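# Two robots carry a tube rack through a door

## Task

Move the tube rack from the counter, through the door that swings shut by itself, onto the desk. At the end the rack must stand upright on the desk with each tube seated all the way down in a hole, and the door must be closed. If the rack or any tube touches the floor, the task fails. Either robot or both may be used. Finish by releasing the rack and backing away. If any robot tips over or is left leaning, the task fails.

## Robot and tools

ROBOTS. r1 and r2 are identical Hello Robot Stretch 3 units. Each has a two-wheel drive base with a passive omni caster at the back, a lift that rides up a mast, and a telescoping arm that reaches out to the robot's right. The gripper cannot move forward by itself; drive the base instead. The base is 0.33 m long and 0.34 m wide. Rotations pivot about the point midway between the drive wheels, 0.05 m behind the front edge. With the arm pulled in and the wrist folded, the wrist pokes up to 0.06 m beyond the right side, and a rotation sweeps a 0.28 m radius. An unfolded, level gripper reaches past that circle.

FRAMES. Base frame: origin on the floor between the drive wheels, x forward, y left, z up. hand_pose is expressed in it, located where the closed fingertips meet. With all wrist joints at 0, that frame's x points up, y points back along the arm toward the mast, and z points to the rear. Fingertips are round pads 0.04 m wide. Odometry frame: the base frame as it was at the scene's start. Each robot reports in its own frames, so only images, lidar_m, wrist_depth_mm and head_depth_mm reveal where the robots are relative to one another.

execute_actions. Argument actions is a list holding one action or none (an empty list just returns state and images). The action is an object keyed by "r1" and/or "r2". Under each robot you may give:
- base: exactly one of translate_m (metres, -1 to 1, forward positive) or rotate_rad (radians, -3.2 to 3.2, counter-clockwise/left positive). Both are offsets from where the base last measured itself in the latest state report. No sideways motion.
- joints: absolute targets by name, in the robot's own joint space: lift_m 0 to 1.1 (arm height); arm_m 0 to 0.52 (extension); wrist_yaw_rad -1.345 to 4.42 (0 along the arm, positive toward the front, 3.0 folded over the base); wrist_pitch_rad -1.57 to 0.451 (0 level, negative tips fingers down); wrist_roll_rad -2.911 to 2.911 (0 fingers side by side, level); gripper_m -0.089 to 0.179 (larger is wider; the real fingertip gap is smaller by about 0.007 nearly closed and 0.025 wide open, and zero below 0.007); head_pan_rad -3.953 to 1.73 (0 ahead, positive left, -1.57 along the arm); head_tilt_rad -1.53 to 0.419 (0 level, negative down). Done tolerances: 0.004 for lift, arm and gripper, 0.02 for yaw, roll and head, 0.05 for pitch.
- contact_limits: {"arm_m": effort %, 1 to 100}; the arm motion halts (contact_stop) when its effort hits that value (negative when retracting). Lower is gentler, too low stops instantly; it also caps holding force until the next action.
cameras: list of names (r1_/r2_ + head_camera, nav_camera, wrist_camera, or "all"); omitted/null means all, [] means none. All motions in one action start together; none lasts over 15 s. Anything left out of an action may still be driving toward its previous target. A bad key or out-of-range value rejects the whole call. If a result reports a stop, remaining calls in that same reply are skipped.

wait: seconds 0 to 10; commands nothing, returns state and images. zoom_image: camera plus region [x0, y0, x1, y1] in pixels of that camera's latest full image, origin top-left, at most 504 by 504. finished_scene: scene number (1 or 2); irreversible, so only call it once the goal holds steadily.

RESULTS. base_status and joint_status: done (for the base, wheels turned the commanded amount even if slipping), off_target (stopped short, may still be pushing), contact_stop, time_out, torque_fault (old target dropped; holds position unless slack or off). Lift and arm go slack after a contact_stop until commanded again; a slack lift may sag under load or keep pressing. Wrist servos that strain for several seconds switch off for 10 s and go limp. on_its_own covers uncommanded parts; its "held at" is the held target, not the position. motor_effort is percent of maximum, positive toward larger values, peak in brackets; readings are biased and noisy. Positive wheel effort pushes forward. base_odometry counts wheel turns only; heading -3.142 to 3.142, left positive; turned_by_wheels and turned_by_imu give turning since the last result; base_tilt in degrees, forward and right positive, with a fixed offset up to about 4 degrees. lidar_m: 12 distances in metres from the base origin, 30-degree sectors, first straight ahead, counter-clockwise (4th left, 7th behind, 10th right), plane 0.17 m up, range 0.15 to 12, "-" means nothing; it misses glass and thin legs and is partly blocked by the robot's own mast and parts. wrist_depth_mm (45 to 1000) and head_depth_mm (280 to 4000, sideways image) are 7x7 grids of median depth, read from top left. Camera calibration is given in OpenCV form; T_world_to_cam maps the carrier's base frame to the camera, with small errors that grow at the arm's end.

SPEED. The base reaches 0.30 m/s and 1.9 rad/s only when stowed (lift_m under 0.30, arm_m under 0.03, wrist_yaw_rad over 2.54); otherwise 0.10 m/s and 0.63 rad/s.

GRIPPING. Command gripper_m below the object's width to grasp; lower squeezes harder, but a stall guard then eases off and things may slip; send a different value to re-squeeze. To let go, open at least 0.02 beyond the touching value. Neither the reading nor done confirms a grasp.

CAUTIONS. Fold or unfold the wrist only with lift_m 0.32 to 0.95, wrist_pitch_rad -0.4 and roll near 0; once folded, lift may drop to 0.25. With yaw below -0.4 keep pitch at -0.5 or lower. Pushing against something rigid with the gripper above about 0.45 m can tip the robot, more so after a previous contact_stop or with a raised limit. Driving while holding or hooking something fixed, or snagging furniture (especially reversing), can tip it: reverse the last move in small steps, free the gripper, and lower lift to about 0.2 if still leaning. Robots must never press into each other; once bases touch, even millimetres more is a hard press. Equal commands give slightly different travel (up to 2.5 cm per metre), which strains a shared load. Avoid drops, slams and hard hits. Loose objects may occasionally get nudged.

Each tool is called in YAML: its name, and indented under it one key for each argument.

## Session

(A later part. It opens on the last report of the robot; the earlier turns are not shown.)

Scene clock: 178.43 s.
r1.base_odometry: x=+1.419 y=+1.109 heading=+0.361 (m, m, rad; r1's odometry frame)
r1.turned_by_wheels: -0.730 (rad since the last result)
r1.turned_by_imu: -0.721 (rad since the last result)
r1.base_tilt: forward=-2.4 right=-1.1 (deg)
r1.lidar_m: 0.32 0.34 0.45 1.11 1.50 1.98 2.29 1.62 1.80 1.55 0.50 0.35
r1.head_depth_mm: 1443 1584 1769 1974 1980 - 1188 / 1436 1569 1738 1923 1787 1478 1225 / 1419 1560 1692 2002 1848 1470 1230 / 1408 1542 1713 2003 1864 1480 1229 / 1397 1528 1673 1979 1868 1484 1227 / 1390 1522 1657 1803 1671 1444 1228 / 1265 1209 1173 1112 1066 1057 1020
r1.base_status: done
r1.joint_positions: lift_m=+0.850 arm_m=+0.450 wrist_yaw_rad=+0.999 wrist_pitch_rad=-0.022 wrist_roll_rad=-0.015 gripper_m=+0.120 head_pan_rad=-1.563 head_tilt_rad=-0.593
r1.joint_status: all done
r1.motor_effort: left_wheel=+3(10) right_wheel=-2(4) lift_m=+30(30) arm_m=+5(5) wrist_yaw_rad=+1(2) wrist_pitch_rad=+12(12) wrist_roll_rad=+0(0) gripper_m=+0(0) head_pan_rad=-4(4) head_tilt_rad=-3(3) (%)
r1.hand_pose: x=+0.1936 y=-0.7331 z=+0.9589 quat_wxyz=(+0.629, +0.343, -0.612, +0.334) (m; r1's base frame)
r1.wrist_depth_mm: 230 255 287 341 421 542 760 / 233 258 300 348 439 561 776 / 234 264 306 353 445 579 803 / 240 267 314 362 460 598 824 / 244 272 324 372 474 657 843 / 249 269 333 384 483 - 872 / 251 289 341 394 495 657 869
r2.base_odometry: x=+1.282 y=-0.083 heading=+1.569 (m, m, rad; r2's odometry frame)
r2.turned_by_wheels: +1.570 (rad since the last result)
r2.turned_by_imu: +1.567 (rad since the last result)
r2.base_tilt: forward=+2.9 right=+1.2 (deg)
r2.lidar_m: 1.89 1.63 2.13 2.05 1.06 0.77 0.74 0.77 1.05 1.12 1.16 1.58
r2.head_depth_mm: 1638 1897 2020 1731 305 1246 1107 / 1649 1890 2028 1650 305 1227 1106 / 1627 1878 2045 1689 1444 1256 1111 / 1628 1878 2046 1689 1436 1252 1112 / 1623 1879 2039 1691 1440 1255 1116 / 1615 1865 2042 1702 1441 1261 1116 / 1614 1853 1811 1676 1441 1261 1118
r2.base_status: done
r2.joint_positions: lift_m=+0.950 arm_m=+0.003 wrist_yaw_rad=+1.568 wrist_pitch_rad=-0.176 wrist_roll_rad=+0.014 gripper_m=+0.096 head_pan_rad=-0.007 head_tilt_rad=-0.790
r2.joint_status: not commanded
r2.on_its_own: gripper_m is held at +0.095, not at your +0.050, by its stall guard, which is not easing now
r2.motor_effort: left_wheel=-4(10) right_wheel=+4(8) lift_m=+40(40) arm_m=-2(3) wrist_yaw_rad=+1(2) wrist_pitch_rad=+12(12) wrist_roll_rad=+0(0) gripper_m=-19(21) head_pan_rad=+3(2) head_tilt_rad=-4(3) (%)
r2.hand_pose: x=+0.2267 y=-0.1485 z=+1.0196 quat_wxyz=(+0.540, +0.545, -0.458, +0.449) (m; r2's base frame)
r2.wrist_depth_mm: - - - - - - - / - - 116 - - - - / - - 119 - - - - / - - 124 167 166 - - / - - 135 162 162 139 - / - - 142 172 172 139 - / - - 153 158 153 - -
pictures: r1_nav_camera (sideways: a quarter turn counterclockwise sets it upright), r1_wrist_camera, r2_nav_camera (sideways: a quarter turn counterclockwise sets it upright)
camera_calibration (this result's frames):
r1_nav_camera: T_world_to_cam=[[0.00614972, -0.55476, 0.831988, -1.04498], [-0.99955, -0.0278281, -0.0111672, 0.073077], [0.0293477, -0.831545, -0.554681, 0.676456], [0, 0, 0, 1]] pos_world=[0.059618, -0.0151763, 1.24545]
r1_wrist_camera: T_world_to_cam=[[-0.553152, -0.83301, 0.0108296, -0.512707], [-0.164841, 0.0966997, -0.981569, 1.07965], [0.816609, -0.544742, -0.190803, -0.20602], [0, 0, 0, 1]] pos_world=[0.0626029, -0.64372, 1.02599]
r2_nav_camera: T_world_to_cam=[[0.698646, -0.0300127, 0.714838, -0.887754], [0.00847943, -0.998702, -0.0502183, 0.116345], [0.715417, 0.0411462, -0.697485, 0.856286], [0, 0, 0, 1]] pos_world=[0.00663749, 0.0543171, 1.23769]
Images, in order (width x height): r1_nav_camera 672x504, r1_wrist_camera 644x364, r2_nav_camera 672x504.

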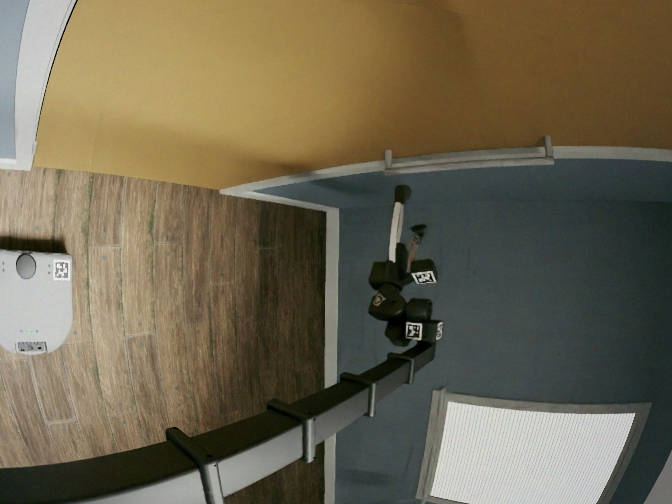

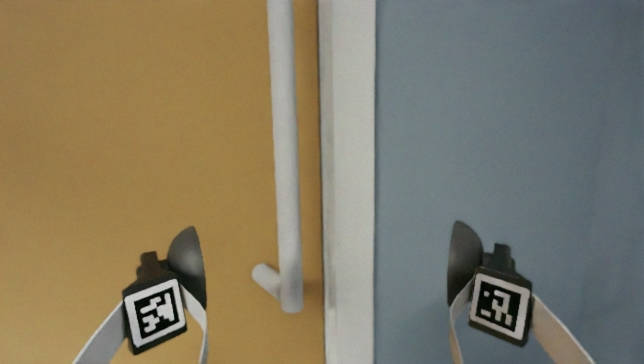

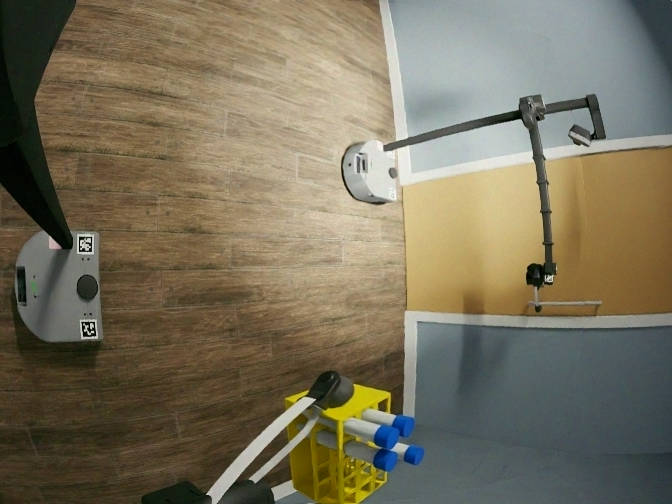

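execute_actions:
  actions:
    - {"r1":{"base":{"translate_m":0.11},"joints":{"arm_m":0.485}}}
  cameras: []

execute_actions:
  actions:
    - {"r1":{"joints":{"gripper_m":-0.07}}}
  cameras: ["r1_wrist_camera"]

execute_actions:
  actions:
    - {"r1":{"base":{"translate_m":-0.2},"joints":{"arm_m":0.465}}}
  cameras: []

execute_actions:
  actions:
    - {"r1":{"base":{"translate_m":-0.18},"joints":{"arm_m":0.37}}}
  cameras: []

execute_actions:
  actions:
    - {"r1":{"base":{"translate_m":-0.155},"joints":{"arm_m":0.235}}}
  cameras: []

execute_actions:
  actions:
    - {"r1":{"base":{"translate_m":-0.12},"joints":{"arm_m":0.03}}}
  cameras: ["r1_nav_camera","r2_nav_camera"]

Scene clock: 194.20 s.
r1.base_odometry: x=+1.522 y=+1.148 heading=+0.361 (m, m, rad; r1's odometry frame)
r1.turned_by_wheels: +0.000 (rad since the last result)
r1.turned_by_imu: +0.002 (rad since the last result)
r1.base_tilt: forward=-2.3 right=-1.0 (deg)
r1.lidar_m: 0.21 0.21 0.30 0.75 1.50 1.99 2.40 1.73 1.80 1.03 0.33 0.23
r1.head_depth_mm: 1428 1570 1757 1970 1972 - 1196 / 1424 1562 1722 1914 1768 1470 1221 / 1419 1553 1679 2005 1859 1489 1229 / 1396 1531 1687 1980 1860 1474 1227 / 1389 1527 1675 1956 1867 1480 1227 / 1352 1432 1331 1258 1118 1126 1066 / 790 715 775 755 734 708 684
r1.base_status: done
r1.joint_positions: lift_m=+0.850 arm_m=+0.485 wrist_yaw_rad=+0.999 wrist_pitch_rad=-0.022 wrist_roll_rad=-0.015 gripper_m=+0.120 head_pan_rad=-1.563 head_tilt_rad=-0.593
r1.joint_status: all done
r1.motor_effort: left_wheel=+3(9) right_wheel=-2(3) lift_m=+30(30) arm_m=+5(5) wrist_yaw_rad=+1(1) wrist_pitch_rad=+12(12) wrist_roll_rad=+0(0) gripper_m=+0(0) head_pan_rad=-4(5) head_tilt_rad=-3(3) (%)
r1.hand_pose: x=+0.1936 y=-0.7681 z=+0.9589 quat_wxyz=(+0.629, +0.343, -0.612, +0.334) (m; r1's base frame)
r1.wrist_depth_mm: 147 162 187 153 250 340 479 / 149 165 191 155 255 358 497 / 151 169 195 161 266 366 522 / 155 171 200 220 272 389 564 / 156 174 203 224 277 412 597 / 159 170 214 231 283 - 636 / 162 187 216 215 295 420 725
r2.base_odometry: x=+1.282 y=-0.083 heading=+1.569 (m, m, rad; r2's odometry frame)
r2.turned_by_wheels: +0.000 (rad since the last result)
r2.turned_by_imu: +0.001 (rad since the last result)
r2.base_tilt: forward=+2.9 right=+1.3 (deg)
r2.lidar_m: 1.89 1.74 2.12 2.04 1.06 0.77 0.74 0.77 1.05 1.12 1.16 1.58
r2.head_depth_mm: 1646 1894 2041 1723 305 1253 1105 / 1642 1900 2039 1636 305 1226 1109 / 1632 1880 2047 1689 1441 1255 1110 / 1627 1885 2054 1691 1439 1254 1112 / 1627 1870 2058 1689 1447 1261 1112 / 1621 1864 1991 1694 1441 1259 1117 / 1612 1855 1806 1708 1446 1264 1116
r2.base_status: not commanded
r2.joint_positions: lift_m=+0.950 arm_m=+0.003 wrist_yaw_rad=+1.568 wrist_pitch_rad=-0.176 wrist_roll_rad=+0.014 gripper_m=+0.096 head_pan_rad=-0.007 head_tilt_rad=-0.790
r2.joint_status: not commanded
r2.on_its_own: gripper_m is held at +0.095, not at your +0.050, by its stall guard, which is not easing now
r2.motor_effort: left_wheel=-4(4) right_wheel=+4(3) lift_m=+39(39) arm_m=-3(3) wrist_yaw_rad=+1(1) wrist_pitch_rad=+12(12) wrist_roll_rad=+0(0) gripper_m=-20(20) head_pan_rad=+3(2) head_tilt_rad=-3(3) (%)
r2.hand_pose: x=+0.2267 y=-0.1485 z=+1.0196 quat_wxyz=(+0.540, +0.545, -0.458, +0.449) (m; r2's base frame)
r2.wrist_depth_mm: - - - - - - - / - - 117 - - - - / - - 119 - - - - / - - 124 167 166 - - / - - 134 162 162 139 - / - - 141 173 172 138 - / - - 153 160 154 - -
pictures: none
No camera images: the call's "cameras" was empty. Leave "cameras" out to get every camera's image.

Scene clock: 196.60 s.
r1.base_odometry: x=+1.522 y=+1.148 heading=+0.360 (m, m, rad; r1's odometry frame)
r1.turned_by_wheels: -0.001 (rad since the last result)
r1.turned_by_imu: -0.001 (rad since the last result)
r1.base_tilt: forward=-2.4 right=-1.0 (deg)
r1.lidar_m: 0.21 0.21 0.30 0.75 1.50 1.99 2.41 1.73 1.80 1.03 0.33 0.24
r1.head_depth_mm: 1435 1570 1756 1970 2003 - 1188 / 1421 1577 1741 1912 1796 1475 1224 / 1407 1558 1707 1976 1846 1477 1227 / 1402 1540 1682 1984 1870 1482 1227 / 1390 1534 1679 1956 1858 1484 1232 / 1346 1443 1360 1261 1128 1134 1069 / 851 719 743 765 735 710 685
r1.base_status: not commanded
r1.joint_positions: lift_m=+0.850 arm_m=+0.485 wrist_yaw_rad=+0.996 wrist_pitch_rad=-0.022 wrist_roll_rad=-0.015 gripper_m=-0.069 head_pan_rad=-1.563 head_tilt_rad=-0.593
r1.joint_status: all done
r1.motor_effort: left_wheel=-11(11) right_wheel=+11(11) lift_m=+30(30) arm_m=+4(4) wrist_yaw_rad=+3(5) wrist_pitch_rad=+12(13) wrist_roll_rad=+1(0) gripper_m=-31(100) head_pan_rad=-5(5) head_tilt_rad=-3(4) (%)
r1.hand_pose: x=+0.1931 y=-0.7687 z=+0.9588 quat_wxyz=(+0.630, +0.342, -0.612, +0.333) (m; r1's base frame)
r1.wrist_depth_mm: 149 165 189 207 254 352 486 / 150 168 195 213 261 362 515 / 154 170 198 217 268 378 540 / 156 174 201 220 278 389 580 / 159 176 206 196 289 409 620 / 161 181 206 - 342 428 664 / 164 183 209 250 302 448 705
r2.base_odometry: x=+1.282 y=-0.083 heading=+1.569 (m, m, rad; r2's odometry frame)
r2.turned_by_wheels: +0.000 (rad since the last result)
r2.turned_by_imu: +0.000 (rad since the last result)
r2.base_tilt: forward=+2.7 right=+1.3 (deg)
r2.lidar_m: 1.89 1.74 2.13 2.04 1.06 0.77 0.74 0.77 1.05 1.12 1.16 1.59
r2.head_depth_mm: 1643 1892 2029 1720 305 1248 1106 / 1636 1895 2040 1647 305 1225 1107 / 1624 1885 2036 1680 1437 1256 1112 / 1629 1877 2043 1693 1444 1256 1115 / 1620 1861 2055 1691 1448 1257 1113 / 1609 1858 1986 1704 1454 1263 1114 / 1607 1855 1805 1704 1452 1265 1113
r2.base_status: not commanded
r2.joint_positions: lift_m=+0.950 arm_m=+0.003 wrist_yaw_rad=+1.568 wrist_pitch_rad=-0.176 wrist_roll_rad=+0.014 gripper_m=+0.096 head_pan_rad=-0.007 head_tilt_rad=-0.790
r2.joint_status: not commanded
r2.on_its_own: gripper_m is held at +0.095, not at your +0.050, by its stall guard, which is not easing now
r2.motor_effort: left_wheel=-4(4) right_wheel=+3(4) lift_m=+40(39) arm_m=-3(2) wrist_yaw_rad=+1(2) wrist_pitch_rad=+12(12) wrist_roll_rad=+0(1) gripper_m=-21(21) head_pan_rad=+3(1) head_tilt_rad=-3(3) (%)
r2.hand_pose: x=+0.2267 y=-0.1485 z=+1.0196 quat_wxyz=(+0.540, +0.545, -0.458, +0.449) (m; r2's base frame)
r2.wrist_depth_mm: - - - - - - - / - - 117 - - - - / - - 119 - - - - / - - 124 167 166 - - / - - 134 161 162 139 - / - - 142 171 172 139 - / - - 153 158 154 - -
pictures: r1_wrist_camera
camera_calibration (this result's frames):
r1_wrist_camera: T_world_to_cam=[[-0.555506, -0.831442, 0.0108419, -0.540978], [-0.165143, 0.0975383, -0.981435, 1.08343], [0.814948, -0.546984, -0.19149, -0.225881], [0, 0, 0, 1]] pos_world=[0.0624852, -0.67902, 1.02592]
Images, in order (width x height): r1_wrist_camera 644x364.

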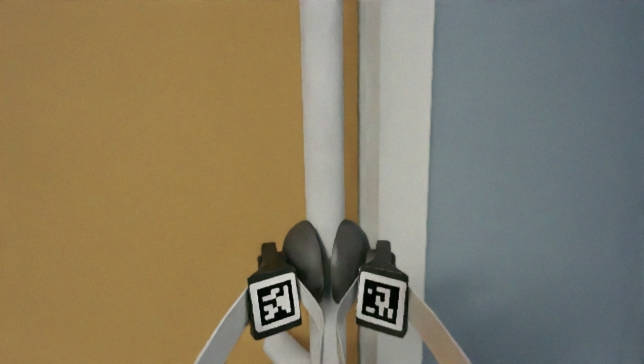

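Scene clock: 199.97 s.
r1.base_odometry: x=+1.335 y=+1.077 heading=+0.360 (m, m, rad; r1's odometry frame)
r1.turned_by_wheels: +0.000 (rad since the last result)
r1.turned_by_imu: +0.001 (rad since the last result)
r1.base_tilt: forward=-2.4 right=-1.0 (deg)
r1.lidar_m: 0.41 0.43 0.58 1.41 1.49 1.97 2.20 1.54 1.81 1.71 0.63 0.44
r1.head_depth_mm: 1437 1580 1763 1971 1991 - 1196 / 1436 1581 1736 1935 1788 1469 1229 / 1413 1556 1708 2006 1861 1482 1228 / 1400 1547 1719 1968 1849 1479 1222 / 1404 1530 1678 1970 1864 1476 1230 / 1387 1533 1692 1881 1828 1483 1237 / 1363 1473 1492 1441 1386 1303 1204
r1.base_status: done
r1.joint_positions: lift_m=+0.850 arm_m=+0.465 wrist_yaw_rad=+0.998 wrist_pitch_rad=-0.020 wrist_roll_rad=-0.015 gripper_m=-0.054 head_pan_rad=-1.563 head_tilt_rad=-0.593
r1.joint_status: all done
r1.on_its_own: gripper_m is held at -0.055, not at your -0.070, by its stall guard, which is not easing now
r1.motor_effort: left_wheel=+4(16) right_wheel=-2(9) lift_m=+30(30) arm_m=-3(6) wrist_yaw_rad=+2(9) wrist_pitch_rad=+11(13) wrist_roll_rad=+0(0) gripper_m=-20(32) head_pan_rad=-5(4) head_tilt_rad=-3(3) (%)
r1.hand_pose: x=+0.1935 y=-0.7489 z=+0.9593 quat_wxyz=(+0.629, +0.342, -0.612, +0.335) (m; r1's base frame)
r1.wrist_depth_mm: 297 333 368 461 545 701 791 / 299 338 371 461 553 731 846 / 306 342 386 472 577 741 835 / 311 345 393 480 606 797 852 / 315 354 392 471 626 832 903 / 321 366 408 - 664 838 891 / 326 369 420 487 680 876 899
r2.base_odometry: x=+1.282 y=-0.083 heading=+1.569 (m, m, rad; r2's odometry frame)
r2.turned_by_wheels: +0.000 (rad since the last result)
r2.turned_by_imu: +0.000 (rad since the last result)
r2.base_tilt: forward=+2.8 right=+1.2 (deg)
r2.lidar_m: 1.88 1.55 2.13 2.05 1.06 0.77 0.74 0.77 1.05 1.12 1.16 1.58
r2.head_depth_mm: 1646 1906 2033 1727 306 1246 1106 / 1634 1885 2046 1639 305 1228 1110 / 1630 1886 2033 1699 1430 1256 1110 / 1617 1882 2042 1699 1441 1256 1113 / 1619 1873 2047 1690 1446 1263 1112 / 1615 1859 2032 1697 1451 1261 1116 / 1611 1851 2022 1624 1453 1265 1116
r2.base_status: not commanded
r2.joint_positions: lift_m=+0.950 arm_m=+0.003 wrist_yaw_rad=+1.568 wrist_pitch_rad=-0.176 wrist_roll_rad=+0.014 gripper_m=+0.096 head_pan_rad=-0.007 head_tilt_rad=-0.790
r2.joint_status: not commanded
r2.on_its_own: gripper_m is held at +0.095, not at your +0.050, by its stall guard, which is not easing now
r2.motor_effort: left_wheel=-4(4) right_wheel=+3(4) lift_m=+39(40) arm_m=-3(3) wrist_yaw_rad=+1(1) wrist_pitch_rad=+12(12) wrist_roll_rad=-1(0) gripper_m=-21(20) head_pan_rad=+2(3) head_tilt_rad=-3(3) (%)
r2.hand_pose: x=+0.2267 y=-0.1485 z=+1.0196 quat_wxyz=(+0.540, +0.545, -0.458, +0.449) (m; r2's base frame)
r2.wrist_depth_mm: - - - - - - - / - - 116 - - - - / - - 119 - - - - / - - 124 168 166 - - / - - 135 163 161 139 - / - - 141 172 171 139 - / - - 153 158 154 - -
pictures: none
No camera images: the call's "cameras" was empty. Leave "cameras" out to get every camera's image.

Scene clock: 203.30 s.
r1.base_odometry: x=+1.167 y=+1.014 heading=+0.360 (m, m, rad; r1's odometry frame)
r1.turned_by_wheels: +0.000 (rad since the last result)
r1.turned_by_imu: +0.001 (rad since the last result)
r1.base_tilt: forward=-2.4 right=-0.9 (deg)
r1.lidar_m: 0.59 0.62 0.82 1.44 1.48 1.97 2.02 1.38 1.80 1.73 0.90 0.64
r1.head_depth_mm: 1443 1601 1781 2003 1986 - 1169 / 1433 1576 1751 1922 1793 1470 1224 / 1423 1576 1746 - 1859 1478 1223 / 1413 1565 1715 1862 1864 1480 1230 / 1397 1538 1705 - 1862 1480 1226 / 1395 1531 1696 1887 1874 1490 1235 / 1389 1516 1682 1850 1805 1497 1229
r1.base_status: done
r1.joint_positions: lift_m=+0.850 arm_m=+0.370 wrist_yaw_rad=+0.999 wrist_pitch_rad=-0.020 wrist_roll_rad=-0.015 gripper_m=-0.054 head_pan_rad=-1.563 head_tilt_rad=-0.593
r1.joint_status: all done
r1.on_its_own: gripper_m is held at -0.055, not at your -0.070, by its stall guard, which is not easing now
r1.motor_effort: left_wheel=+3(4) right_wheel=-1(5) lift_m=+30(31) arm_m=-3(3) wrist_yaw_rad=+1(2) wrist_pitch_rad=+11(11) wrist_roll_rad=+1(0) gripper_m=-20(21) head_pan_rad=-4(4) head_tilt_rad=-3(3) (%)
r1.hand_pose: x=+0.1936 y=-0.6537 z=+0.9593 quat_wxyz=(+0.629, +0.343, -0.612, +0.335) (m; r1's base frame)
r1.wrist_depth_mm: 431 487 551 638 788 - 903 / 434 490 541 674 807 - 903 / 442 496 570 680 848 - 947 / 448 502 579 690 881 - 950 / 462 510 598 692 894 - 933 / 459 528 610 - 979 - 967 / 476 532 598 726 966 - 998
r2.base_odometry: x=+1.282 y=-0.083 heading=+1.569 (m, m, rad; r2's odometry frame)
r2.turned_by_wheels: +0.000 (rad since the last result)
r2.turned_by_imu: +0.000 (rad since the last result)
r2.base_tilt: forward=+2.9 right=+1.3 (deg)
r2.lidar_m: 1.89 1.39 2.13 2.05 1.06 0.77 0.74 0.77 1.05 1.12 1.16 1.58
r2.head_depth_mm: 1654 1899 2026 1725 305 1243 1107 / 1642 1891 2035 1643 306 1229 1110 / 1631 1888 2041 1686 1435 1256 1106 / 1620 1873 2042 1696 1441 1253 1111 / 1621 1870 2045 1698 1449 1261 1115 / 1614 1857 2046 1694 1444 1261 1116 / 1614 1850 2024 1566 1445 1263 1117
r2.base_status: not commanded
r2.joint_positions: lift_m=+0.950 arm_m=+0.003 wrist_yaw_rad=+1.568 wrist_pitch_rad=-0.176 wrist_roll_rad=+0.014 gripper_m=+0.096 head_pan_rad=-0.007 head_tilt_rad=-0.790
r2.joint_status: not commanded
r2.on_its_own: gripper_m is held at +0.095, not at your +0.050, by its stall guard, which is not easing now
r2.motor_effort: left_wheel=-4(4) right_wheel=+3(3) lift_m=+40(39) arm_m=-3(3) wrist_yaw_rad=+1(1) wrist_pitch_rad=+12(12) wrist_roll_rad=-1(0) gripper_m=-21(19) head_pan_rad=+2(2) head_tilt_rad=-4(4) (%)
r2.hand_pose: x=+0.2267 y=-0.1485 z=+1.0196 quat_wxyz=(+0.540, +0.545, -0.458, +0.449) (m; r2's base frame)
r2.wrist_depth_mm: - - - - - - - / - - 116 - - - - / - - 119 - - - - / - - 125 167 167 - - / - - 134 162 160 139 - / - - 141 172 172 139 - / - - 153 158 154 - -
pictures: none
No camera images: the call's "cameras" was empty. Leave "cameras" out to get every camera's image.

Scene clock: 206.00 s.
r1.base_odometry: x=+1.022 y=+0.959 heading=+0.361 (m, m, rad; r1's odometry frame)
r1.turned_by_wheels: +0.000 (rad since the last result)
r1.turned_by_imu: +0.001 (rad since the last result)
r1.base_tilt: forward=-2.3 right=-1.0 (deg)
r1.lidar_m: 0.74 0.78 1.03 1.44 1.48 1.95 1.87 1.24 1.82 1.73 1.13 0.80
r1.head_depth_mm: 1447 1600 1784 2010 1955 - 1213 / 1441 1584 1772 1939 1725 1482 1227 / 1432 1584 1734 1921 - 1475 1225 / 1423 1561 1731 1958 - 1482 1228 / 1413 1557 1720 1889 - 1479 1229 / 1402 1538 1703 1912 1818 1492 1228 / 1390 1523 1685 1892 1843 1490 1234
r1.base_status: done
r1.joint_positions: lift_m=+0.850 arm_m=+0.235 wrist_yaw_rad=+0.999 wrist_pitch_rad=-0.020 wrist_roll_rad=-0.015 gripper_m=-0.054 head_pan_rad=-1.563 head_tilt_rad=-0.593
r1.joint_status: all done
r1.on_its_own: gripper_m is held at -0.055, not at your -0.070, by its stall guard, which is not easing now
r1.motor_effort: left_wheel=+4(5) right_wheel=-1(6) lift_m=+31(31) arm_m=-3(2) wrist_yaw_rad=+0(1) wrist_pitch_rad=+11(11) wrist_roll_rad=+0(0) gripper_m=-20(20) head_pan_rad=-5(5) head_tilt_rad=-3(3) (%)
r1.hand_pose: x=+0.1937 y=-0.5186 z=+0.9593 quat_wxyz=(+0.629, +0.343, -0.612, +0.335) (m; r1's base frame)
r1.wrist_depth_mm: 537 613 684 827 - - - / 546 617 724 805 - - - / 561 616 717 827 - - - / 559 624 736 875 - - - / 569 667 748 866 - - - / 594 641 740 - - - - / 598 670 767 929 - - -
r2.base_odometry: x=+1.282 y=-0.083 heading=+1.569 (m, m, rad; r2's odometry frame)
r2.turned_by_wheels: +0.000 (rad since the last result)
r2.turned_by_imu: +0.000 (rad since the last result)
r2.base_tilt: forward=+2.7 right=+1.2 (deg)
r2.lidar_m: 1.89 1.25 2.14 2.05 1.06 0.77 0.74 0.77 1.05 1.12 1.16 1.58
r2.head_depth_mm: 1648 1896 2030 1712 306 1250 1109 / 1644 1888 2025 1647 305 1230 1108 / 1626 1878 2043 1689 1437 1249 1111 / 1628 1874 2046 1697 1443 1251 1112 / 1618 1867 2053 1696 1436 1260 1113 / 1038 1863 2040 1695 1437 1263 1116 / 1588 1856 2013 1532 1427 1256 1117
r2.base_status: not commanded
r2.joint_positions: lift_m=+0.950 arm_m=+0.003 wrist_yaw_rad=+1.568 wrist_pitch_rad=-0.176 wrist_roll_rad=+0.014 gripper_m=+0.096 head_pan_rad=-0.007 head_tilt_rad=-0.790
r2.joint_status: not commanded
r2.on_its_own: gripper_m is held at +0.095, not at your +0.050, by its stall guard, which is not easing now
r2.motor_effort: left_wheel=-4(4) right_wheel=+3(4) lift_m=+40(40) arm_m=-3(3) wrist_yaw_rad=+0(2) wrist_pitch_rad=+12(12) wrist_roll_rad=+0(0) gripper_m=-20(21) head_pan_rad=+3(2) head_tilt_rad=-3(3) (%)
r2.hand_pose: x=+0.2267 y=-0.1485 z=+1.0196 quat_wxyz=(+0.540, +0.545, -0.458, +0.449) (m; r2's base frame)
r2.wrist_depth_mm: - - - - - - - / 928 - 117 - - - - / - - 119 - - - - / - - 124 167 166 - - / - - 134 163 161 139 - / - - 141 173 171 139 - / - - 153 158 154 - -
pictures: none
No camera images: the call's "cameras" was empty. Leave "cameras" out to get every camera's image.

Scene clock: 208.73 s.
r1.base_odometry: x=+0.909 y=+0.917 heading=+0.361 (m, m, rad; r1's odometry frame)
r1.turned_by_wheels: +0.000 (rad since the last result)
r1.turned_by_imu: +0.000 (rad since the last result)
r1.base_tilt: forward=-2.4 right=-0.8 (deg)
r1.lidar_m: 0.86 0.90 1.19 1.43 1.47 1.84 1.75 1.14 1.83 1.74 1.28 0.92
r1.head_depth_mm: 1456 1607 1775 2003 1835 1513 - / 1438 1593 1772 1986 1868 1518 - / 1430 1574 1754 1974 1864 1483 - / 1427 1565 1741 1958 1871 1482 1287 / 1425 1564 1719 1936 1865 1554 - / 1404 1543 1705 1901 1872 1534 - / 1392 1532 1696 1895 1872 1534 1204
r1.base_status: done
r1.joint_positions: lift_m=+0.850 arm_m=+0.030 wrist_yaw_rad=+1.000 wrist_pitch_rad=-0.020 wrist_roll_rad=-0.015 gripper_m=-0.054 head_pan_rad=-1.563 head_tilt_rad=-0.593
r1.joint_status: all done
r1.on_its_own: gripper_m is held at -0.055, not at your -0.070, by its stall guard, which is not easing now
r1.motor_effort: left_wheel=+3(5) right_wheel=-2(5) lift_m=+30(30) arm_m=-3(3) wrist_yaw_rad=+0(0) wrist_pitch_rad=+11(11) wrist_roll_rad=+0(0) gripper_m=-19(20) head_pan_rad=-4(4) head_tilt_rad=-3(4) (%)
r1.hand_pose: x=+0.1937 y=-0.3136 z=+0.9593 quat_wxyz=(+0.629, +0.343, -0.612, +0.335) (m; r1's base frame)
r1.wrist_depth_mm: 622 701 803 959 - - - / 634 707 811 - - - - / 642 736 838 - - - - / 660 726 865 - - - - / 670 768 857 - - - - / 691 766 884 - - - - / 682 792 899 - - - -
r2.base_odometry: x=+1.282 y=-0.083 heading=+1.569 (m, m, rad; r2's odometry frame)
r2.turned_by_wheels: +0.000 (rad since the last result)
r2.turned_by_imu: +0.000 (rad since the last result)
r2.base_tilt: forward=+2.9 right=+1.2 (deg)
r2.lidar_m: 1.89 1.15 2.12 2.05 1.06 0.77 0.74 0.77 1.04 1.12 1.16 1.58
r2.head_depth_mm: 1645 1914 2032 1714 306 1249 1111 / 1635 1898 2029 1639 305 1228 1107 / 1629 1880 2034 1679 1447 1251 1109 / 1638 1874 2035 1701 1441 1262 1112 / 1621 1872 2048 1689 1443 1258 1115 / 1611 1864 2034 1699 1441 1257 1112 / 1612 1841 2027 1708 1390 1263 1118
r2.base_status: not commanded
r2.joint_positions: lift_m=+0.950 arm_m=+0.003 wrist_yaw_rad=+1.568 wrist_pitch_rad=-0.176 wrist_roll_rad=+0.014 gripper_m=+0.096 head_pan_rad=-0.007 head_tilt_rad=-0.790
r2.joint_status: not commanded
r2.on_its_own: gripper_m is held at +0.095, not at your +0.050, by its stall guard, which is not easing now
r2.motor_effort: left_wheel=-4(4) right_wheel=+3(4) lift_m=+39(39) arm_m=-3(3) wrist_yaw_rad=+1(1) wrist_pitch_rad=+12(12) wrist_roll_rad=+0(0) gripper_m=-19(20) head_pan_rad=+1(2) head_tilt_rad=-3(3) (%)
r2.hand_pose: x=+0.2267 y=-0.1485 z=+1.0196 quat_wxyz=(+0.540, +0.545, -0.458, +0.449) (m; r2's base frame)
r2.wrist_depth_mm: - - - - - - - / 877 891 116 - - - - / - - 119 - - - - / - - 124 166 167 - - / - - 134 162 162 139 - / - - 141 171 171 139 - / - - 154 158 154 - -
pictures: r1_nav_camera (sideways: a quarter turn counterclockwise sets it upright), r2_nav_camera (sideways: a quarter turn counterclockwise sets it upright)
camera_calibration (this result's frames):
r1_nav_camera: T_world_to_cam=[[0.00614874, -0.554761, 0.831987, -1.04498], [-0.99955, -0.0278263, -0.0111672, 0.0730771], [0.0293462, -0.831544, -0.554683, 0.676458], [0, 0, 0, 1]] pos_world=[0.059618, -0.0151763, 1.24545]
r2_nav_camera: T_world_to_cam=[[0.698646, -0.0300127, 0.714838, -0.887754], [0.00847943, -0.998702, -0.0502183, 0.116345], [0.715417, 0.0411462, -0.697485, 0.856286], [0, 0, 0, 1]] pos_world=[0.00663749, 0.0543171, 1.23769]
Images, in order (width x height): r1_nav_camera 672x504, r2_nav_camera 672x504.

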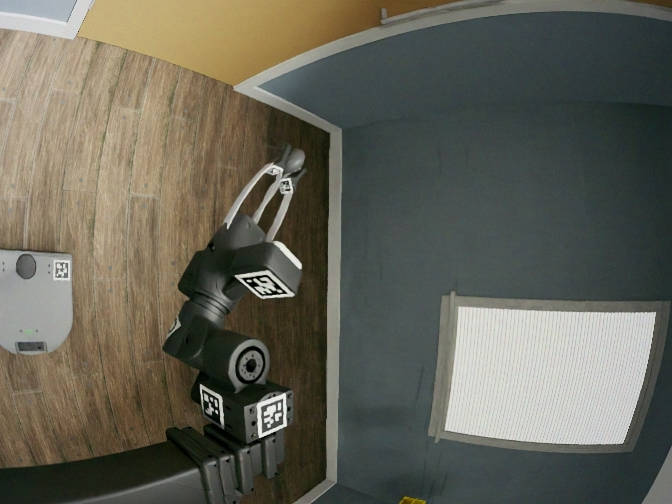

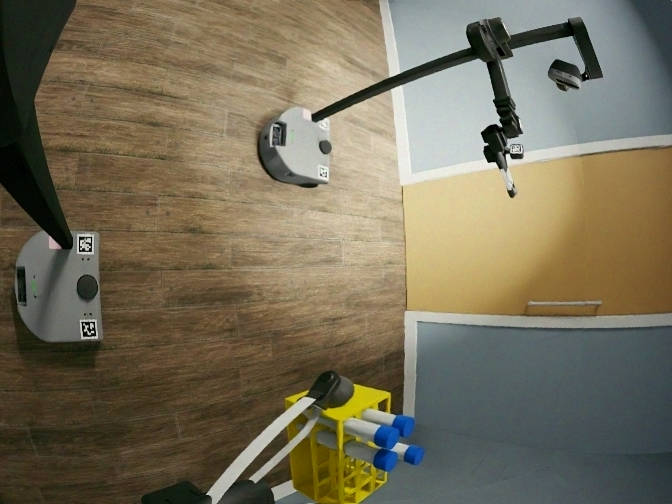

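Deeper by 3.5 cm.

execute_actions:
  actions:
    - {"r1":{"base":{"translate_m":0.69},"joints":{"arm_m":0.5,"gripper_m":0.1}}}
  cameras: ["r1_wrist_camera"]

execute_actions:
  actions:
    - {"r1":{"joints":{"gripper_m":-0.05}}}
  cameras: ["r1_wrist_camera"]

execute_actions:
  actions:
    - {"r1":{"base":{"translate_m":-0.2},"joints":{"arm_m":0.48}}}
  cameras: ["r1_wrist_camera"]

Scene clock: 223.90 s.
r1.base_odometry: x=+1.555 y=+1.160 heading=+0.359 (m, m, rad; r1's odometry frame)
r1.turned_by_wheels: -0.001 (rad since the last result)
r1.turned_by_imu: -0.016 (rad since the last result)
r1.base_tilt: forward=-2.4 right=-0.9 (deg)
r1.lidar_m: 0.18 0.18 0.25 0.60 1.50 1.96 2.44 1.76 1.81 0.91 0.29 0.20
r1.head_depth_mm: 1447 1589 1782 2001 1999 - 1198 / 1430 1572 1755 1913 1756 1478 1224 / 1416 1558 1701 1988 1853 1479 1229 / 1416 1536 1698 2004 1863 1481 1227 / 1392 1528 1677 1941 1866 1488 1229 / 1345 1444 1307 1121 1064 1046 973 / 737 705 735 691 668 639 612
r1.base_status: done
r1.joint_positions: lift_m=+0.850 arm_m=+0.500 wrist_yaw_rad=+1.011 wrist_pitch_rad=-0.023 wrist_roll_rad=-0.015 gripper_m=+0.100 head_pan_rad=-1.563 head_tilt_rad=-0.593
r1.joint_status: all done
r1.on_its_own: left_wheel is at rest, and its effort (-23) is outside its rest range (-18 to +18); right_wheel is at rest, and its effort (+21) is outside its rest range (-18 to +18)
r1.motor_effort: left_wheel=-23(34) right_wheel=+21(26) lift_m=+30(30) arm_m=+5(6) wrist_yaw_rad=-10(10) wrist_pitch_rad=+13(14) wrist_roll_rad=+0(0) gripper_m=-3(80) head_pan_rad=-4(4) head_tilt_rad=-3(4) (%)
r1.hand_pose: x=+0.1952 y=-0.7804 z=+0.9586 quat_wxyz=(+0.628, +0.347, -0.610, +0.338) (m; r1's base frame)
r1.wrist_depth_mm: 135 148 172 128 228 319 440 / 137 152 174 131 234 335 472 / 140 154 180 136 243 347 498 / 142 157 183 201 251 358 533 / 144 160 189 205 254 383 565 / 147 159 199 212 254 429 606 / 149 167 198 217 279 398 658
r2.base_odometry: x=+1.282 y=-0.083 heading=+1.569 (m, m, rad; r2's odometry frame)
r2.turned_by_wheels: +0.000 (rad since the last result)
r2.turned_by_imu: +0.001 (rad since the last result)
r2.base_tilt: forward=+2.8 right=+1.3 (deg)
r2.lidar_m: 1.88 1.77 2.12 2.04 1.06 0.77 0.74 0.77 1.05 1.12 1.16 1.58
r2.head_depth_mm: 1649 1900 2032 1724 306 1246 1108 / 1633 1892 2040 1647 305 1229 1109 / 1634 1888 2043 1681 1434 1259 1109 / 1625 1867 2050 1688 1443 1256 1111 / 1623 1874 2043 1690 1440 1252 1111 / 1621 1873 1994 1695 1446 1253 1111 / 1612 1852 1814 1697 1447 1258 1116
r2.base_status: not commanded
r2.joint_positions: lift_m=+0.950 arm_m=+0.003 wrist_yaw_rad=+1.568 wrist_pitch_rad=-0.176 wrist_roll_rad=+0.014 gripper_m=+0.096 head_pan_rad=-0.007 head_tilt_rad=-0.790
r2.joint_status: not commanded
r2.on_its_own: gripper_m is held at +0.095, not at your +0.050, by its stall guard, which is not easing now
r2.motor_effort: left_wheel=-4(4) right_wheel=+3(3) lift_m=+39(39) arm_m=-3(3) wrist_yaw_rad=+1(0) wrist_pitch_rad=+12(12) wrist_roll_rad=-1(0) gripper_m=-20(19) head_pan_rad=+3(2) head_tilt_rad=-3(4) (%)
r2.hand_pose: x=+0.2267 y=-0.1485 z=+1.0196 quat_wxyz=(+0.540, +0.545, -0.458, +0.449) (m; r2's base frame)
r2.wrist_depth_mm: - - - - - - - / - - 117 - - - - / - - 118 - - - - / - - 125 168 167 - - / - - 134 162 162 139 - / - - 141 172 171 140 - / - - 153 159 153 - -
pictures: r1_wrist_camera
camera_calibration (this result's frames):
r1_wrist_camera: T_world_to_cam=[[-0.542814, -0.839783, 0.010842, -0.558526], [-0.166991, 0.0952694, -0.981345, 1.08331], [0.823084, -0.534498, -0.19195, -0.225387], [0, 0, 0, 1]] pos_world=[0.06324, -0.692716, 1.02589]
Images, in order (width x height): r1_wrist_camera 644x364.

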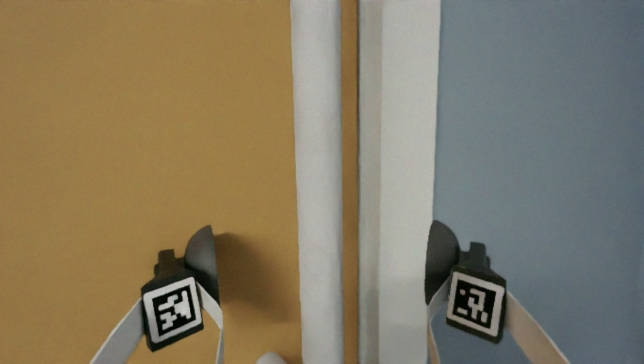

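Scene clock: 225.90 s.
r1.base_odometry: x=+1.555 y=+1.160 heading=+0.361 (m, m, rad; r1's odometry frame)
r1.turned_by_wheels: +0.002 (rad since the last result)
r1.turned_by_imu: +0.002 (rad since the last result)
r1.base_tilt: forward=-2.4 right=-1.0 (deg)
r1.lidar_m: 0.18 0.18 0.25 0.60 1.50 1.96 2.43 1.76 1.81 0.90 0.29 0.20
r1.head_depth_mm: 1437 1587 1773 1990 1976 - 1195 / 1431 1572 1764 1912 1760 1477 1225 / 1411 1569 1698 1999 1846 1474 1225 / 1396 1545 1690 1980 1850 1484 1226 / 1387 1524 1666 1937 1866 1476 1229 / 1346 1428 1302 1064 1058 1011 944 / 687 688 707 677 648 624 598
r1.base_status: not commanded
r1.joint_positions: lift_m=+0.850 arm_m=+0.500 wrist_yaw_rad=+1.001 wrist_pitch_rad=-0.019 wrist_roll_rad=-0.015 gripper_m=-0.049 head_pan_rad=-1.563 head_tilt_rad=-0.594
r1.joint_status: all done
r1.motor_effort: left_wheel=+9(22) right_wheel=-7(20) lift_m=+30(30) arm_m=+3(5) wrist_yaw_rad=-1(29) wrist_pitch_rad=+11(13) wrist_roll_rad=+0(0) gripper_m=-24(100) head_pan_rad=-4(5) head_tilt_rad=-3(4) (%)
r1.hand_pose: x=+0.1939 y=-0.7828 z=+0.9595 quat_wxyz=(+0.629, +0.343, -0.612, +0.336) (m; r1's base frame)
r1.wrist_depth_mm: 129 143 165 123 229 318 459 / 131 146 168 126 236 332 482 / 133 148 170 129 241 343 512 / 135 150 175 132 249 358 539 / 138 153 178 134 261 376 568 / 140 157 178 135 308 400 609 / 142 159 184 143 275 418 646
r2.base_odometry: x=+1.282 y=-0.083 heading=+1.569 (m, m, rad; r2's odometry frame)
r2.turned_by_wheels: +0.000 (rad since the last result)
r2.turned_by_imu: +0.000 (rad since the last result)
r2.base_tilt: forward=+2.8 right=+1.4 (deg)
r2.lidar_m: 1.88 1.77 2.13 2.04 1.06 0.77 0.74 0.77 1.04 1.12 1.16 1.59
r2.head_depth_mm: 1645 1905 2033 1722 305 1252 1109 / 1640 1895 2041 1651 306 1231 1109 / 1620 1888 2044 1687 1443 1253 1108 / 1622 1869 2043 1693 1440 1260 1110 / 1618 1869 2051 1694 1443 1257 1119 / 1616 1860 1990 1696 1443 1256 1117 / 1608 1852 1807 1692 1449 1260 1116
r2.base_status: not commanded
r2.joint_positions: lift_m=+0.950 arm_m=+0.003 wrist_yaw_rad=+1.568 wrist_pitch_rad=-0.176 wrist_roll_rad=+0.014 gripper_m=+0.096 head_pan_rad=-0.007 head_tilt_rad=-0.790
r2.joint_status: not commanded
r2.on_its_own: gripper_m is held at +0.095, not at your +0.050, by its stall guard, which is not easing now
r2.motor_effort: left_wheel=-4(4) right_wheel=+4(4) lift_m=+39(39) arm_m=-3(3) wrist_yaw_rad=+1(1) wrist_pitch_rad=+12(12) wrist_roll_rad=+0(0) gripper_m=-21(19) head_pan_rad=+2(2) head_tilt_rad=-3(3) (%)
r2.hand_pose: x=+0.2267 y=-0.1485 z=+1.0196 quat_wxyz=(+0.540, +0.545, -0.458, +0.449) (m; r2's base frame)
r2.wrist_depth_mm: - - - - - - - / - - 117 - - - - / - - 119 - - - - / - - 124 167 167 - - / - - 134 162 162 139 - / - - 141 171 172 139 - / - - 153 159 153 - -
pictures: r1_wrist_camera
camera_calibration (this result's frames):
r1_wrist_camera: T_world_to_cam=[[-0.551293, -0.834242, 0.0107977, -0.555211], [-0.163134, 0.0950935, -0.982011, 1.08396], [0.818207, -0.543137, -0.188517, -0.23453], [0, 0, 0, 1]] pos_world=[0.0626399, -0.693639, 1.02624]
Images, in order (width x height): r1_wrist_camera 644x364.

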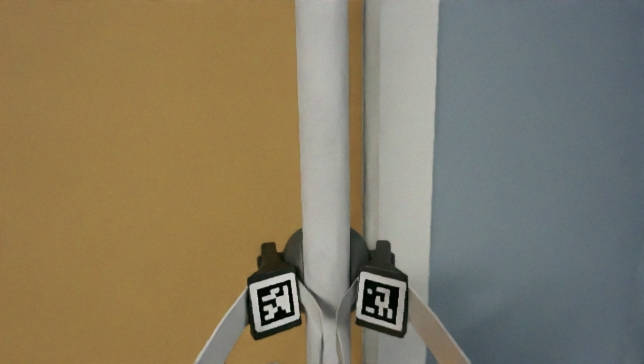

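Scene clock: 228.87 s.
r1.base_odometry: x=+1.368 y=+1.090 heading=+0.362 (m, m, rad; r1's odometry frame)
r1.turned_by_wheels: +0.001 (rad since the last result)
r1.turned_by_imu: +0.002 (rad since the last result)
r1.base_tilt: forward=-2.4 right=-1.0 (deg)
r1.lidar_m: 0.38 0.40 0.52 1.24 1.49 1.94 2.23 1.57 1.81 1.72 0.46 0.38
r1.head_depth_mm: 1443 1593 1790 2010 1991 - 1197 / 1436 1588 1765 1946 1754 1477 1227 / 1425 1565 1716 2022 1863 1476 1226 / 1409 1549 1705 2015 1863 1473 1231 / 1405 1541 1696 1977 1864 1480 1230 / 1390 1519 1666 1839 1015 1044 1095 / 1323 660 717 737 760 784 813
r1.base_status: done
r1.joint_positions: lift_m=+0.850 arm_m=+0.480 wrist_yaw_rad=+1.018 wrist_pitch_rad=-0.020 wrist_roll_rad=-0.015 gripper_m=-0.040 head_pan_rad=-1.563 head_tilt_rad=-0.594
r1.joint_status: all done
r1.on_its_own: gripper_m is held at -0.041, not at your -0.050, by its stall guard, which is not easing now; wrist_yaw_rad is at rest, and its effort (-16) is outside its rest range (-12 to +12)
r1.motor_effort: left_wheel=+14(23) right_wheel=-10(26) lift_m=+30(30) arm_m=-2(11) wrist_yaw_rad=-16(42) wrist_pitch_rad=+11(11) wrist_roll_rad=+0(0) gripper_m=-23(27) head_pan_rad=-5(4) head_tilt_rad=-3(3) (%)
r1.hand_pose: x=+0.1963 y=-0.7595 z=+0.9594 quat_wxyz=(+0.626, +0.348, -0.609, +0.341) (m; r1's base frame)
r1.wrist_depth_mm: 145 155 169 118 514 654 794 / 148 159 172 122 526 663 803 / 151 162 177 125 538 715 843 / 155 166 181 129 568 743 854 / 159 169 184 132 589 752 861 / 161 174 187 132 630 779 876 / 166 178 197 208 605 819 905
r2.base_odometry: x=+1.282 y=-0.083 heading=+1.569 (m, m, rad; r2's odometry frame)
r2.turned_by_wheels: +0.000 (rad since the last result)
r2.turned_by_imu: +0.000 (rad since the last result)
r2.base_tilt: forward=+2.8 right=+1.0 (deg)
r2.lidar_m: 1.69 1.58 2.13 2.04 1.06 0.77 0.74 0.77 1.04 1.12 1.16 1.58
r2.head_depth_mm: 1641 1907 2046 1728 306 1252 1110 / 1637 1897 2032 1636 305 1232 1110 / 1518 1777 1974 1687 1438 1257 1111 / 1477 1705 1930 1692 1436 1256 1109 / 1508 1747 1960 1691 1444 1258 1116 / 1551 1801 1984 1698 1446 1263 1117 / 1586 1833 2034 1656 1444 1265 1111
r2.base_status: not commanded
r2.joint_positions: lift_m=+0.950 arm_m=+0.003 wrist_yaw_rad=+1.568 wrist_pitch_rad=-0.176 wrist_roll_rad=+0.014 gripper_m=+0.096 head_pan_rad=-0.007 head_tilt_rad=-0.790
r2.joint_status: not commanded
r2.on_its_own: gripper_m is held at +0.095, not at your +0.050, by its stall guard, which is not easing now
r2.motor_effort: left_wheel=-4(4) right_wheel=+3(3) lift_m=+40(39) arm_m=-3(3) wrist_yaw_rad=+1(0) wrist_pitch_rad=+12(12) wrist_roll_rad=+0(1) gripper_m=-20(19) head_pan_rad=+2(3) head_tilt_rad=-3(3) (%)
r2.hand_pose: x=+0.2267 y=-0.1485 z=+1.0196 quat_wxyz=(+0.540, +0.545, -0.458, +0.449) (m; r2's base frame)
r2.wrist_depth_mm: - - - - - - - / - - 117 - - - - / - - 119 - - - - / - - 124 166 166 - - / - - 134 162 163 139 - / - - 141 173 172 139 - / - - 152 158 154 - -
pictures: r1_wrist_camera
camera_calibration (this result's frames):
r1_wrist_camera: T_world_to_cam=[[-0.536754, -0.843669, 0.0108011, -0.544479], [-0.165202, 0.0925332, -0.981909, 1.08035], [0.827407, -0.528828, -0.189044, -0.214243], [0, 0, 0, 1]] pos_world=[0.0634914, -0.672626, 1.02619]
Images, in order (width x height): r1_wrist_camera 644x364.

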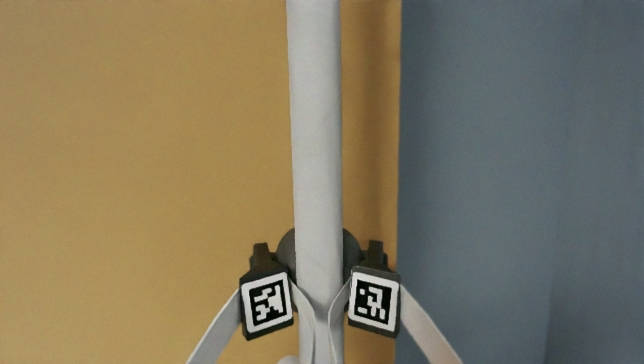

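execute_actions:
  actions:
    - {"r1":{"base":{"translate_m":-0.18},"joints":{"arm_m":0.38}}}
  cameras: []

execute_actions:
  actions:
    - {"r1":{"base":{"translate_m":-0.155},"joints":{"arm_m":0.24}}}
  cameras: []

execute_actions:
  actions:
    - {"r1":{"base":{"translate_m":-0.13},"joints":{"arm_m":0.02}}}
  cameras: ["r1_nav_camera","r2_nav_camera"]

Scene clock: 242.50 s.
r1.base_odometry: x=+1.200 y=+1.026 heading=+0.362 (m, m, rad; r1's odometry frame)
r1.turned_by_wheels: +0.000 (rad since the last result)
r1.turned_by_imu: -0.034 (rad since the last result)
r1.base_tilt: forward=-2.5 right=-1.0 (deg)
r1.lidar_m: 0.50 0.57 0.73 1.44 1.46 1.86 2.07 1.42 1.85 0.77 0.52 0.49
r1.head_depth_mm: 1482 1640 1833 2067 - - 1180 / 1459 1614 1799 1972 1717 1474 1217 / 1451 1584 1774 - 1855 1467 1223 / 1429 1570 1744 1896 1850 1477 1225 / 1421 1554 1723 - 1857 1476 1228 / 1389 1540 1676 1806 903 969 1059 / 1322 598 644 694 742 793 848
r1.base_status: done
r1.joint_positions: lift_m=+0.850 arm_m=+0.380 wrist_yaw_rad=+0.991 wrist_pitch_rad=-0.020 wrist_roll_rad=-0.015 gripper_m=-0.037 head_pan_rad=-1.563 head_tilt_rad=-0.596
r1.joint_status: all done
r1.on_its_own: gripper_m is held at -0.038, not at your -0.050, by its stall guard, which is not easing now
r1.motor_effort: left_wheel=+4(52) right_wheel=-4(24) lift_m=+29(30) arm_m=-5(15) wrist_yaw_rad=+8(81) wrist_pitch_rad=+11(14) wrist_roll_rad=+0(0) gripper_m=-20(29) head_pan_rad=-4(4) head_tilt_rad=-2(3) (%)
r1.hand_pose: x=+0.1925 y=-0.6656 z=+0.9593 quat_wxyz=(+0.631, +0.340, -0.613, +0.332) (m; r1's base frame)
r1.wrist_depth_mm: 162 167 174 119 187 - 878 / 166 172 178 122 194 - 903 / 171 177 183 126 198 - 892 / 175 180 187 130 203 - 926 / 179 185 192 132 209 - 930 / 184 191 197 134 - - 934 / 188 194 205 141 222 - 974
r2.base_odometry: x=+1.282 y=-0.083 heading=+1.569 (m, m, rad; r2's odometry frame)
r2.turned_by_wheels: +0.000 (rad since the last result)
r2.turned_by_imu: +0.001 (rad since the last result)
r2.base_tilt: forward=+2.9 right=+1.1 (deg)
r2.lidar_m: 1.45 1.43 2.13 2.04 1.06 0.77 0.74 0.76 1.04 1.12 1.16 1.57
r2.head_depth_mm: 1646 1907 2027 1720 305 1249 1104 / 1645 1907 2029 1637 305 1226 1107 / 1599 1876 1982 1691 1432 1250 1109 / 1292 1482 1762 1701 1438 1257 1115 / 1365 1587 1867 1691 1446 1254 1109 / 1451 1705 1949 1696 1445 1258 1114 / 1539 1825 2020 1577 1444 1257 1115
r2.base_status: not commanded
r2.joint_positions: lift_m=+0.950 arm_m=+0.003 wrist_yaw_rad=+1.568 wrist_pitch_rad=-0.176 wrist_roll_rad=+0.014 gripper_m=+0.096 head_pan_rad=-0.007 head_tilt_rad=-0.790
r2.joint_status: not commanded
r2.on_its_own: gripper_m is held at +0.095, not at your +0.050, by its stall guard, which is not easing now
r2.motor_effort: left_wheel=-4(4) right_wheel=+3(4) lift_m=+39(39) arm_m=-3(3) wrist_yaw_rad=+1(1) wrist_pitch_rad=+12(12) wrist_roll_rad=+0(1) gripper_m=-20(20) head_pan_rad=+3(2) head_tilt_rad=-3(3) (%)
r2.hand_pose: x=+0.2267 y=-0.1485 z=+1.0196 quat_wxyz=(+0.540, +0.545, -0.458, +0.449) (m; r2's base frame)
r2.wrist_depth_mm: - - - - - - - / - - 117 - - - - / - - 119 - - - - / - - 124 167 167 - - / - - 134 162 162 139 - / - - 141 171 171 140 - / - - 152 158 154 - -
pictures: none
No camera images: the call's "cameras" was empty. Leave "cameras" out to get every camera's image.

Scene clock: 245.43 s.
r1.base_odometry: x=+1.055 y=+0.971 heading=+0.362 (m, m, rad; r1's odometry frame)
r1.turned_by_wheels: +0.000 (rad since the last result)
r1.turned_by_imu: +0.001 (rad since the last result)
r1.base_tilt: forward=-2.4 right=-0.9 (deg)
r1.lidar_m: 0.58 0.73 0.93 1.42 1.45 1.85 1.91 1.29 1.87 0.64 0.52 0.52
r1.head_depth_mm: 1489 1659 1838 2093 1984 - 1218 / 1476 1622 1816 2001 1726 1454 1229 / 1457 1599 1789 1965 - 1479 1228 / 1445 1591 1761 1959 - 1478 1226 / 1425 1564 1725 1888 1704 1475 1199 / 1405 1545 1683 1841 738 818 919 / 1342 510 536 573 639 706 786
r1.base_status: done
r1.joint_positions: lift_m=+0.850 arm_m=+0.241 wrist_yaw_rad=+0.910 wrist_pitch_rad=-0.021 wrist_roll_rad=-0.015 gripper_m=-0.037 head_pan_rad=-1.563 head_tilt_rad=-0.596
r1.joint_status: all done
r1.on_its_own: wrist_yaw_rad is held at +0.923, not at your +1.000, by its stall guard, which is not easing now; gripper_m is held at -0.038, not at your -0.050, by its stall guard, which is not easing now
r1.motor_effort: left_wheel=-1(25) right_wheel=-1(16) lift_m=+30(29) arm_m=-5(11) wrist_yaw_rad=+11(76) wrist_pitch_rad=+12(12) wrist_roll_rad=+1(0) gripper_m=-20(27) head_pan_rad=-5(4) head_tilt_rad=-3(2) (%)
r1.hand_pose: x=+0.1805 y=-0.5424 z=+0.9590 quat_wxyz=(+0.644, +0.315, -0.626, +0.306) (m; r1's base frame)
r1.wrist_depth_mm: 182 183 181 118 178 - 956 / 187 188 186 122 182 - - / 193 192 190 124 187 - - / 198 198 195 129 192 - - / 205 204 201 131 197 - - / 212 209 208 132 203 - - / 217 216 215 209 210 - -
r2.base_odometry: x=+1.282 y=-0.083 heading=+1.569 (m, m, rad; r2's odometry frame)
r2.turned_by_wheels: +0.000 (rad since the last result)
r2.turned_by_imu: +0.000 (rad since the last result)
r2.base_tilt: forward=+2.8 right=+1.2 (deg)
r2.lidar_m: 1.27 1.30 2.13 2.04 1.06 0.77 0.74 0.77 1.04 1.12 1.16 1.59
r2.head_depth_mm: 1639 1894 2026 1732 306 1248 1103 / 1644 1896 2029 1646 305 1228 1107 / 1741 1970 2032 1692 1439 1251 1112 / 3194 2404 1650 1691 1437 1257 1110 / 1162 1367 1654 1690 1441 1260 1118 / 1158 1554 1878 1705 1447 1264 1116 / 1473 1816 2019 1552 1452 1262 1116
r2.base_status: not commanded
r2.joint_positions: lift_m=+0.950 arm_m=+0.003 wrist_yaw_rad=+1.568 wrist_pitch_rad=-0.176 wrist_roll_rad=+0.014 gripper_m=+0.096 head_pan_rad=-0.007 head_tilt_rad=-0.790
r2.joint_status: not commanded
r2.on_its_own: gripper_m is held at +0.095, not at your +0.050, by its stall guard, which is not easing now
r2.motor_effort: left_wheel=-4(4) right_wheel=+4(3) lift_m=+39(40) arm_m=-3(3) wrist_yaw_rad=+1(1) wrist_pitch_rad=+12(12) wrist_roll_rad=+0(0) gripper_m=-21(20) head_pan_rad=+3(3) head_tilt_rad=-3(3) (%)
r2.hand_pose: x=+0.2267 y=-0.1485 z=+1.0196 quat_wxyz=(+0.540, +0.545, -0.458, +0.449) (m; r2's base frame)
r2.wrist_depth_mm: - - - - - - - / 981 - 117 - - - - / - - 119 - - - - / - - 124 168 166 - - / - - 134 162 161 139 - / - - 141 172 172 139 - / - - 153 158 153 - -
pictures: none
No camera images: the call's "cameras" was empty. Leave "cameras" out to get every camera's image.

Scene clock: 248.30 s.
r1.base_odometry: x=+0.933 y=+0.925 heading=+0.361 (m, m, rad; r1's odometry frame)
r1.turned_by_wheels: -0.001 (rad since the last result)
r1.turned_by_imu: +0.000 (rad since the last result)
r1.base_tilt: forward=-2.4 right=-0.9 (deg)
r1.lidar_m: 0.57 0.86 1.10 1.41 1.43 1.82 1.78 1.18 1.88 0.42 0.41 0.42
r1.head_depth_mm: 1500 1658 1861 2085 1850 1465 - / 1492 1638 1823 2060 1834 1474 - / 1478 1624 1796 2029 1846 1477 - / 1448 1587 1773 1998 1861 1483 1291 / 1439 1572 1744 1949 1851 1571 - / 1417 1554 1718 1881 504 540 635 / 1376 342 364 398 429 431 561
r1.base_status: done
r1.joint_positions: lift_m=+0.850 arm_m=+0.021 wrist_yaw_rad=+0.832 wrist_pitch_rad=-0.023 wrist_roll_rad=-0.015 gripper_m=-0.037 head_pan_rad=-1.563 head_tilt_rad=-0.596
r1.joint_status: all done
r1.on_its_own: wrist_yaw_rad is held at +0.923, not at your +1.000, by its stall guard, which is still easing; gripper_m is held at -0.038, not at your -0.050, by its stall guard, which is not easing now
r1.motor_effort: left_wheel=-13(14) right_wheel=+15(15) lift_m=+30(29) arm_m=-8(10) wrist_yaw_rad=+78(78) wrist_pitch_rad=+13(13) wrist_roll_rad=+0(0) gripper_m=-25(25) head_pan_rad=-4(5) head_tilt_rad=-3(2) (%)
r1.hand_pose: x=+0.1676 y=-0.3379 z=+0.9587 quat_wxyz=(+0.655, +0.291, -0.638, +0.280) (m; r1's base frame)
r1.wrist_depth_mm: 222 208 192 115 168 161 - / 231 214 198 118 173 166 - / 239 221 204 122 177 170 - / 249 228 210 126 181 174 - / 257 236 216 128 186 179 - / 265 246 225 129 188 185 - / 277 254 236 212 200 189 -
r2.base_odometry: x=+1.282 y=-0.083 heading=+1.569 (m, m, rad; r2's odometry frame)
r2.turned_by_wheels: +0.000 (rad since the last result)
r2.turned_by_imu: +0.000 (rad since the last result)
r2.base_tilt: forward=+2.8 right=+1.1 (deg)
r2.lidar_m: 1.13 1.19 2.13 2.04 1.06 0.77 0.74 0.77 1.05 1.12 1.16 1.58
r2.head_depth_mm: 1647 1899 2040 1730 305 1248 1109 / 1634 1880 2025 1646 305 1228 1110 / 1743 1968 2043 1679 1439 1252 1111 / 3338 2596 2048 1692 1437 1255 1113 / 3348 2594 2057 1653 1444 1256 1112 / 2918 1177 1453 1654 1453 1257 1114 / 1014 1717 2013 1700 1423 1263 1116
r2.base_status: not commanded
r2.joint_positions: lift_m=+0.950 arm_m=+0.003 wrist_yaw_rad=+1.568 wrist_pitch_rad=-0.176 wrist_roll_rad=+0.014 gripper_m=+0.096 head_pan_rad=-0.007 head_tilt_rad=-0.790
r2.joint_status: not commanded
r2.on_its_own: gripper_m is held at +0.095, not at your +0.050, by its stall guard, which is not easing now
r2.motor_effort: left_wheel=-4(4) right_wheel=+4(3) lift_m=+40(39) arm_m=-3(3) wrist_yaw_rad=+1(1) wrist_pitch_rad=+12(12) wrist_roll_rad=+0(0) gripper_m=-21(20) head_pan_rad=+2(3) head_tilt_rad=-3(3) (%)
r2.hand_pose: x=+0.2267 y=-0.1485 z=+1.0196 quat_wxyz=(+0.540, +0.545, -0.458, +0.449) (m; r2's base frame)
r2.wrist_depth_mm: - - - - - - - / 835 998 116 - - - - / - - 118 - - - - / - - 123 167 166 - - / - - 134 162 161 139 - / - - 141 171 171 139 - / - - 152 158 154 - -
pictures: r1_nav_camera (sideways: a quarter turn counterclockwise sets it upright), r2_nav_camera (sideways: a quarter turn counterclockwise sets it upright)
camera_calibration (this result's frames):
r1_nav_camera: T_world_to_cam=[[0.00613352, -0.556913, 0.830548, -1.0431], [-0.999552, -0.0277408, -0.0112196, 0.0731453], [0.0292885, -0.830108, -0.556833, 0.679256], [0, 0, 0, 1]] pos_world=[0.0596161, -0.0150332, 1.2454]
r2_nav_camera: T_world_to_cam=[[0.698646, -0.0300129, 0.714838, -0.887754], [0.00847925, -0.998702, -0.0502183, 0.116345], [0.715417, 0.0411461, -0.697485, 0.856286], [0, 0, 0, 1]] pos_world=[0.00663751, 0.0543171, 1.23769]
Images, in order (width x height): r1_nav_camera 672x504, r2_nav_camera 672x504.

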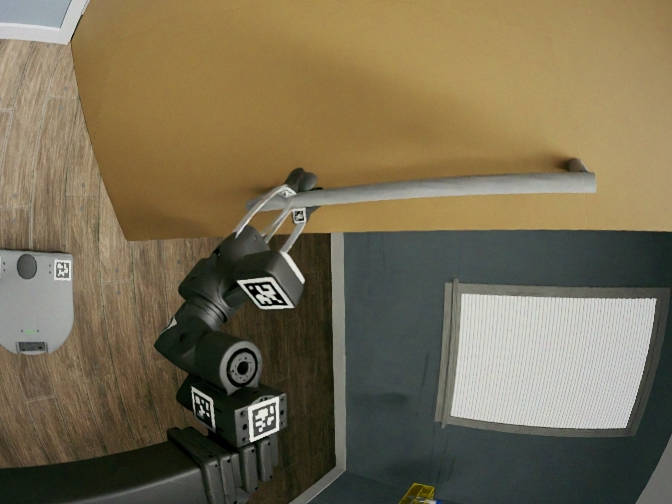

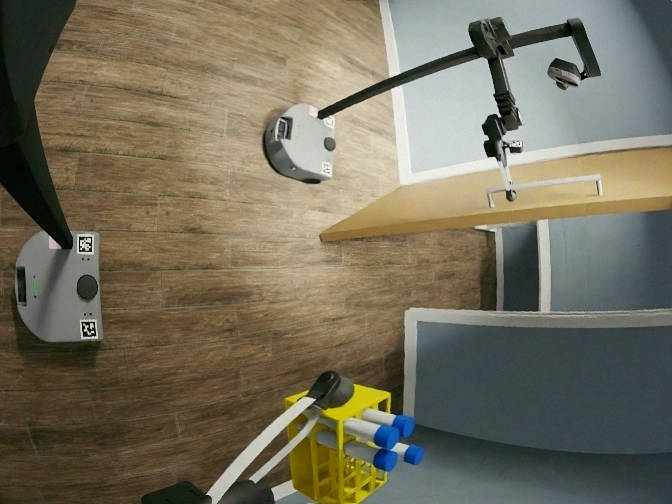

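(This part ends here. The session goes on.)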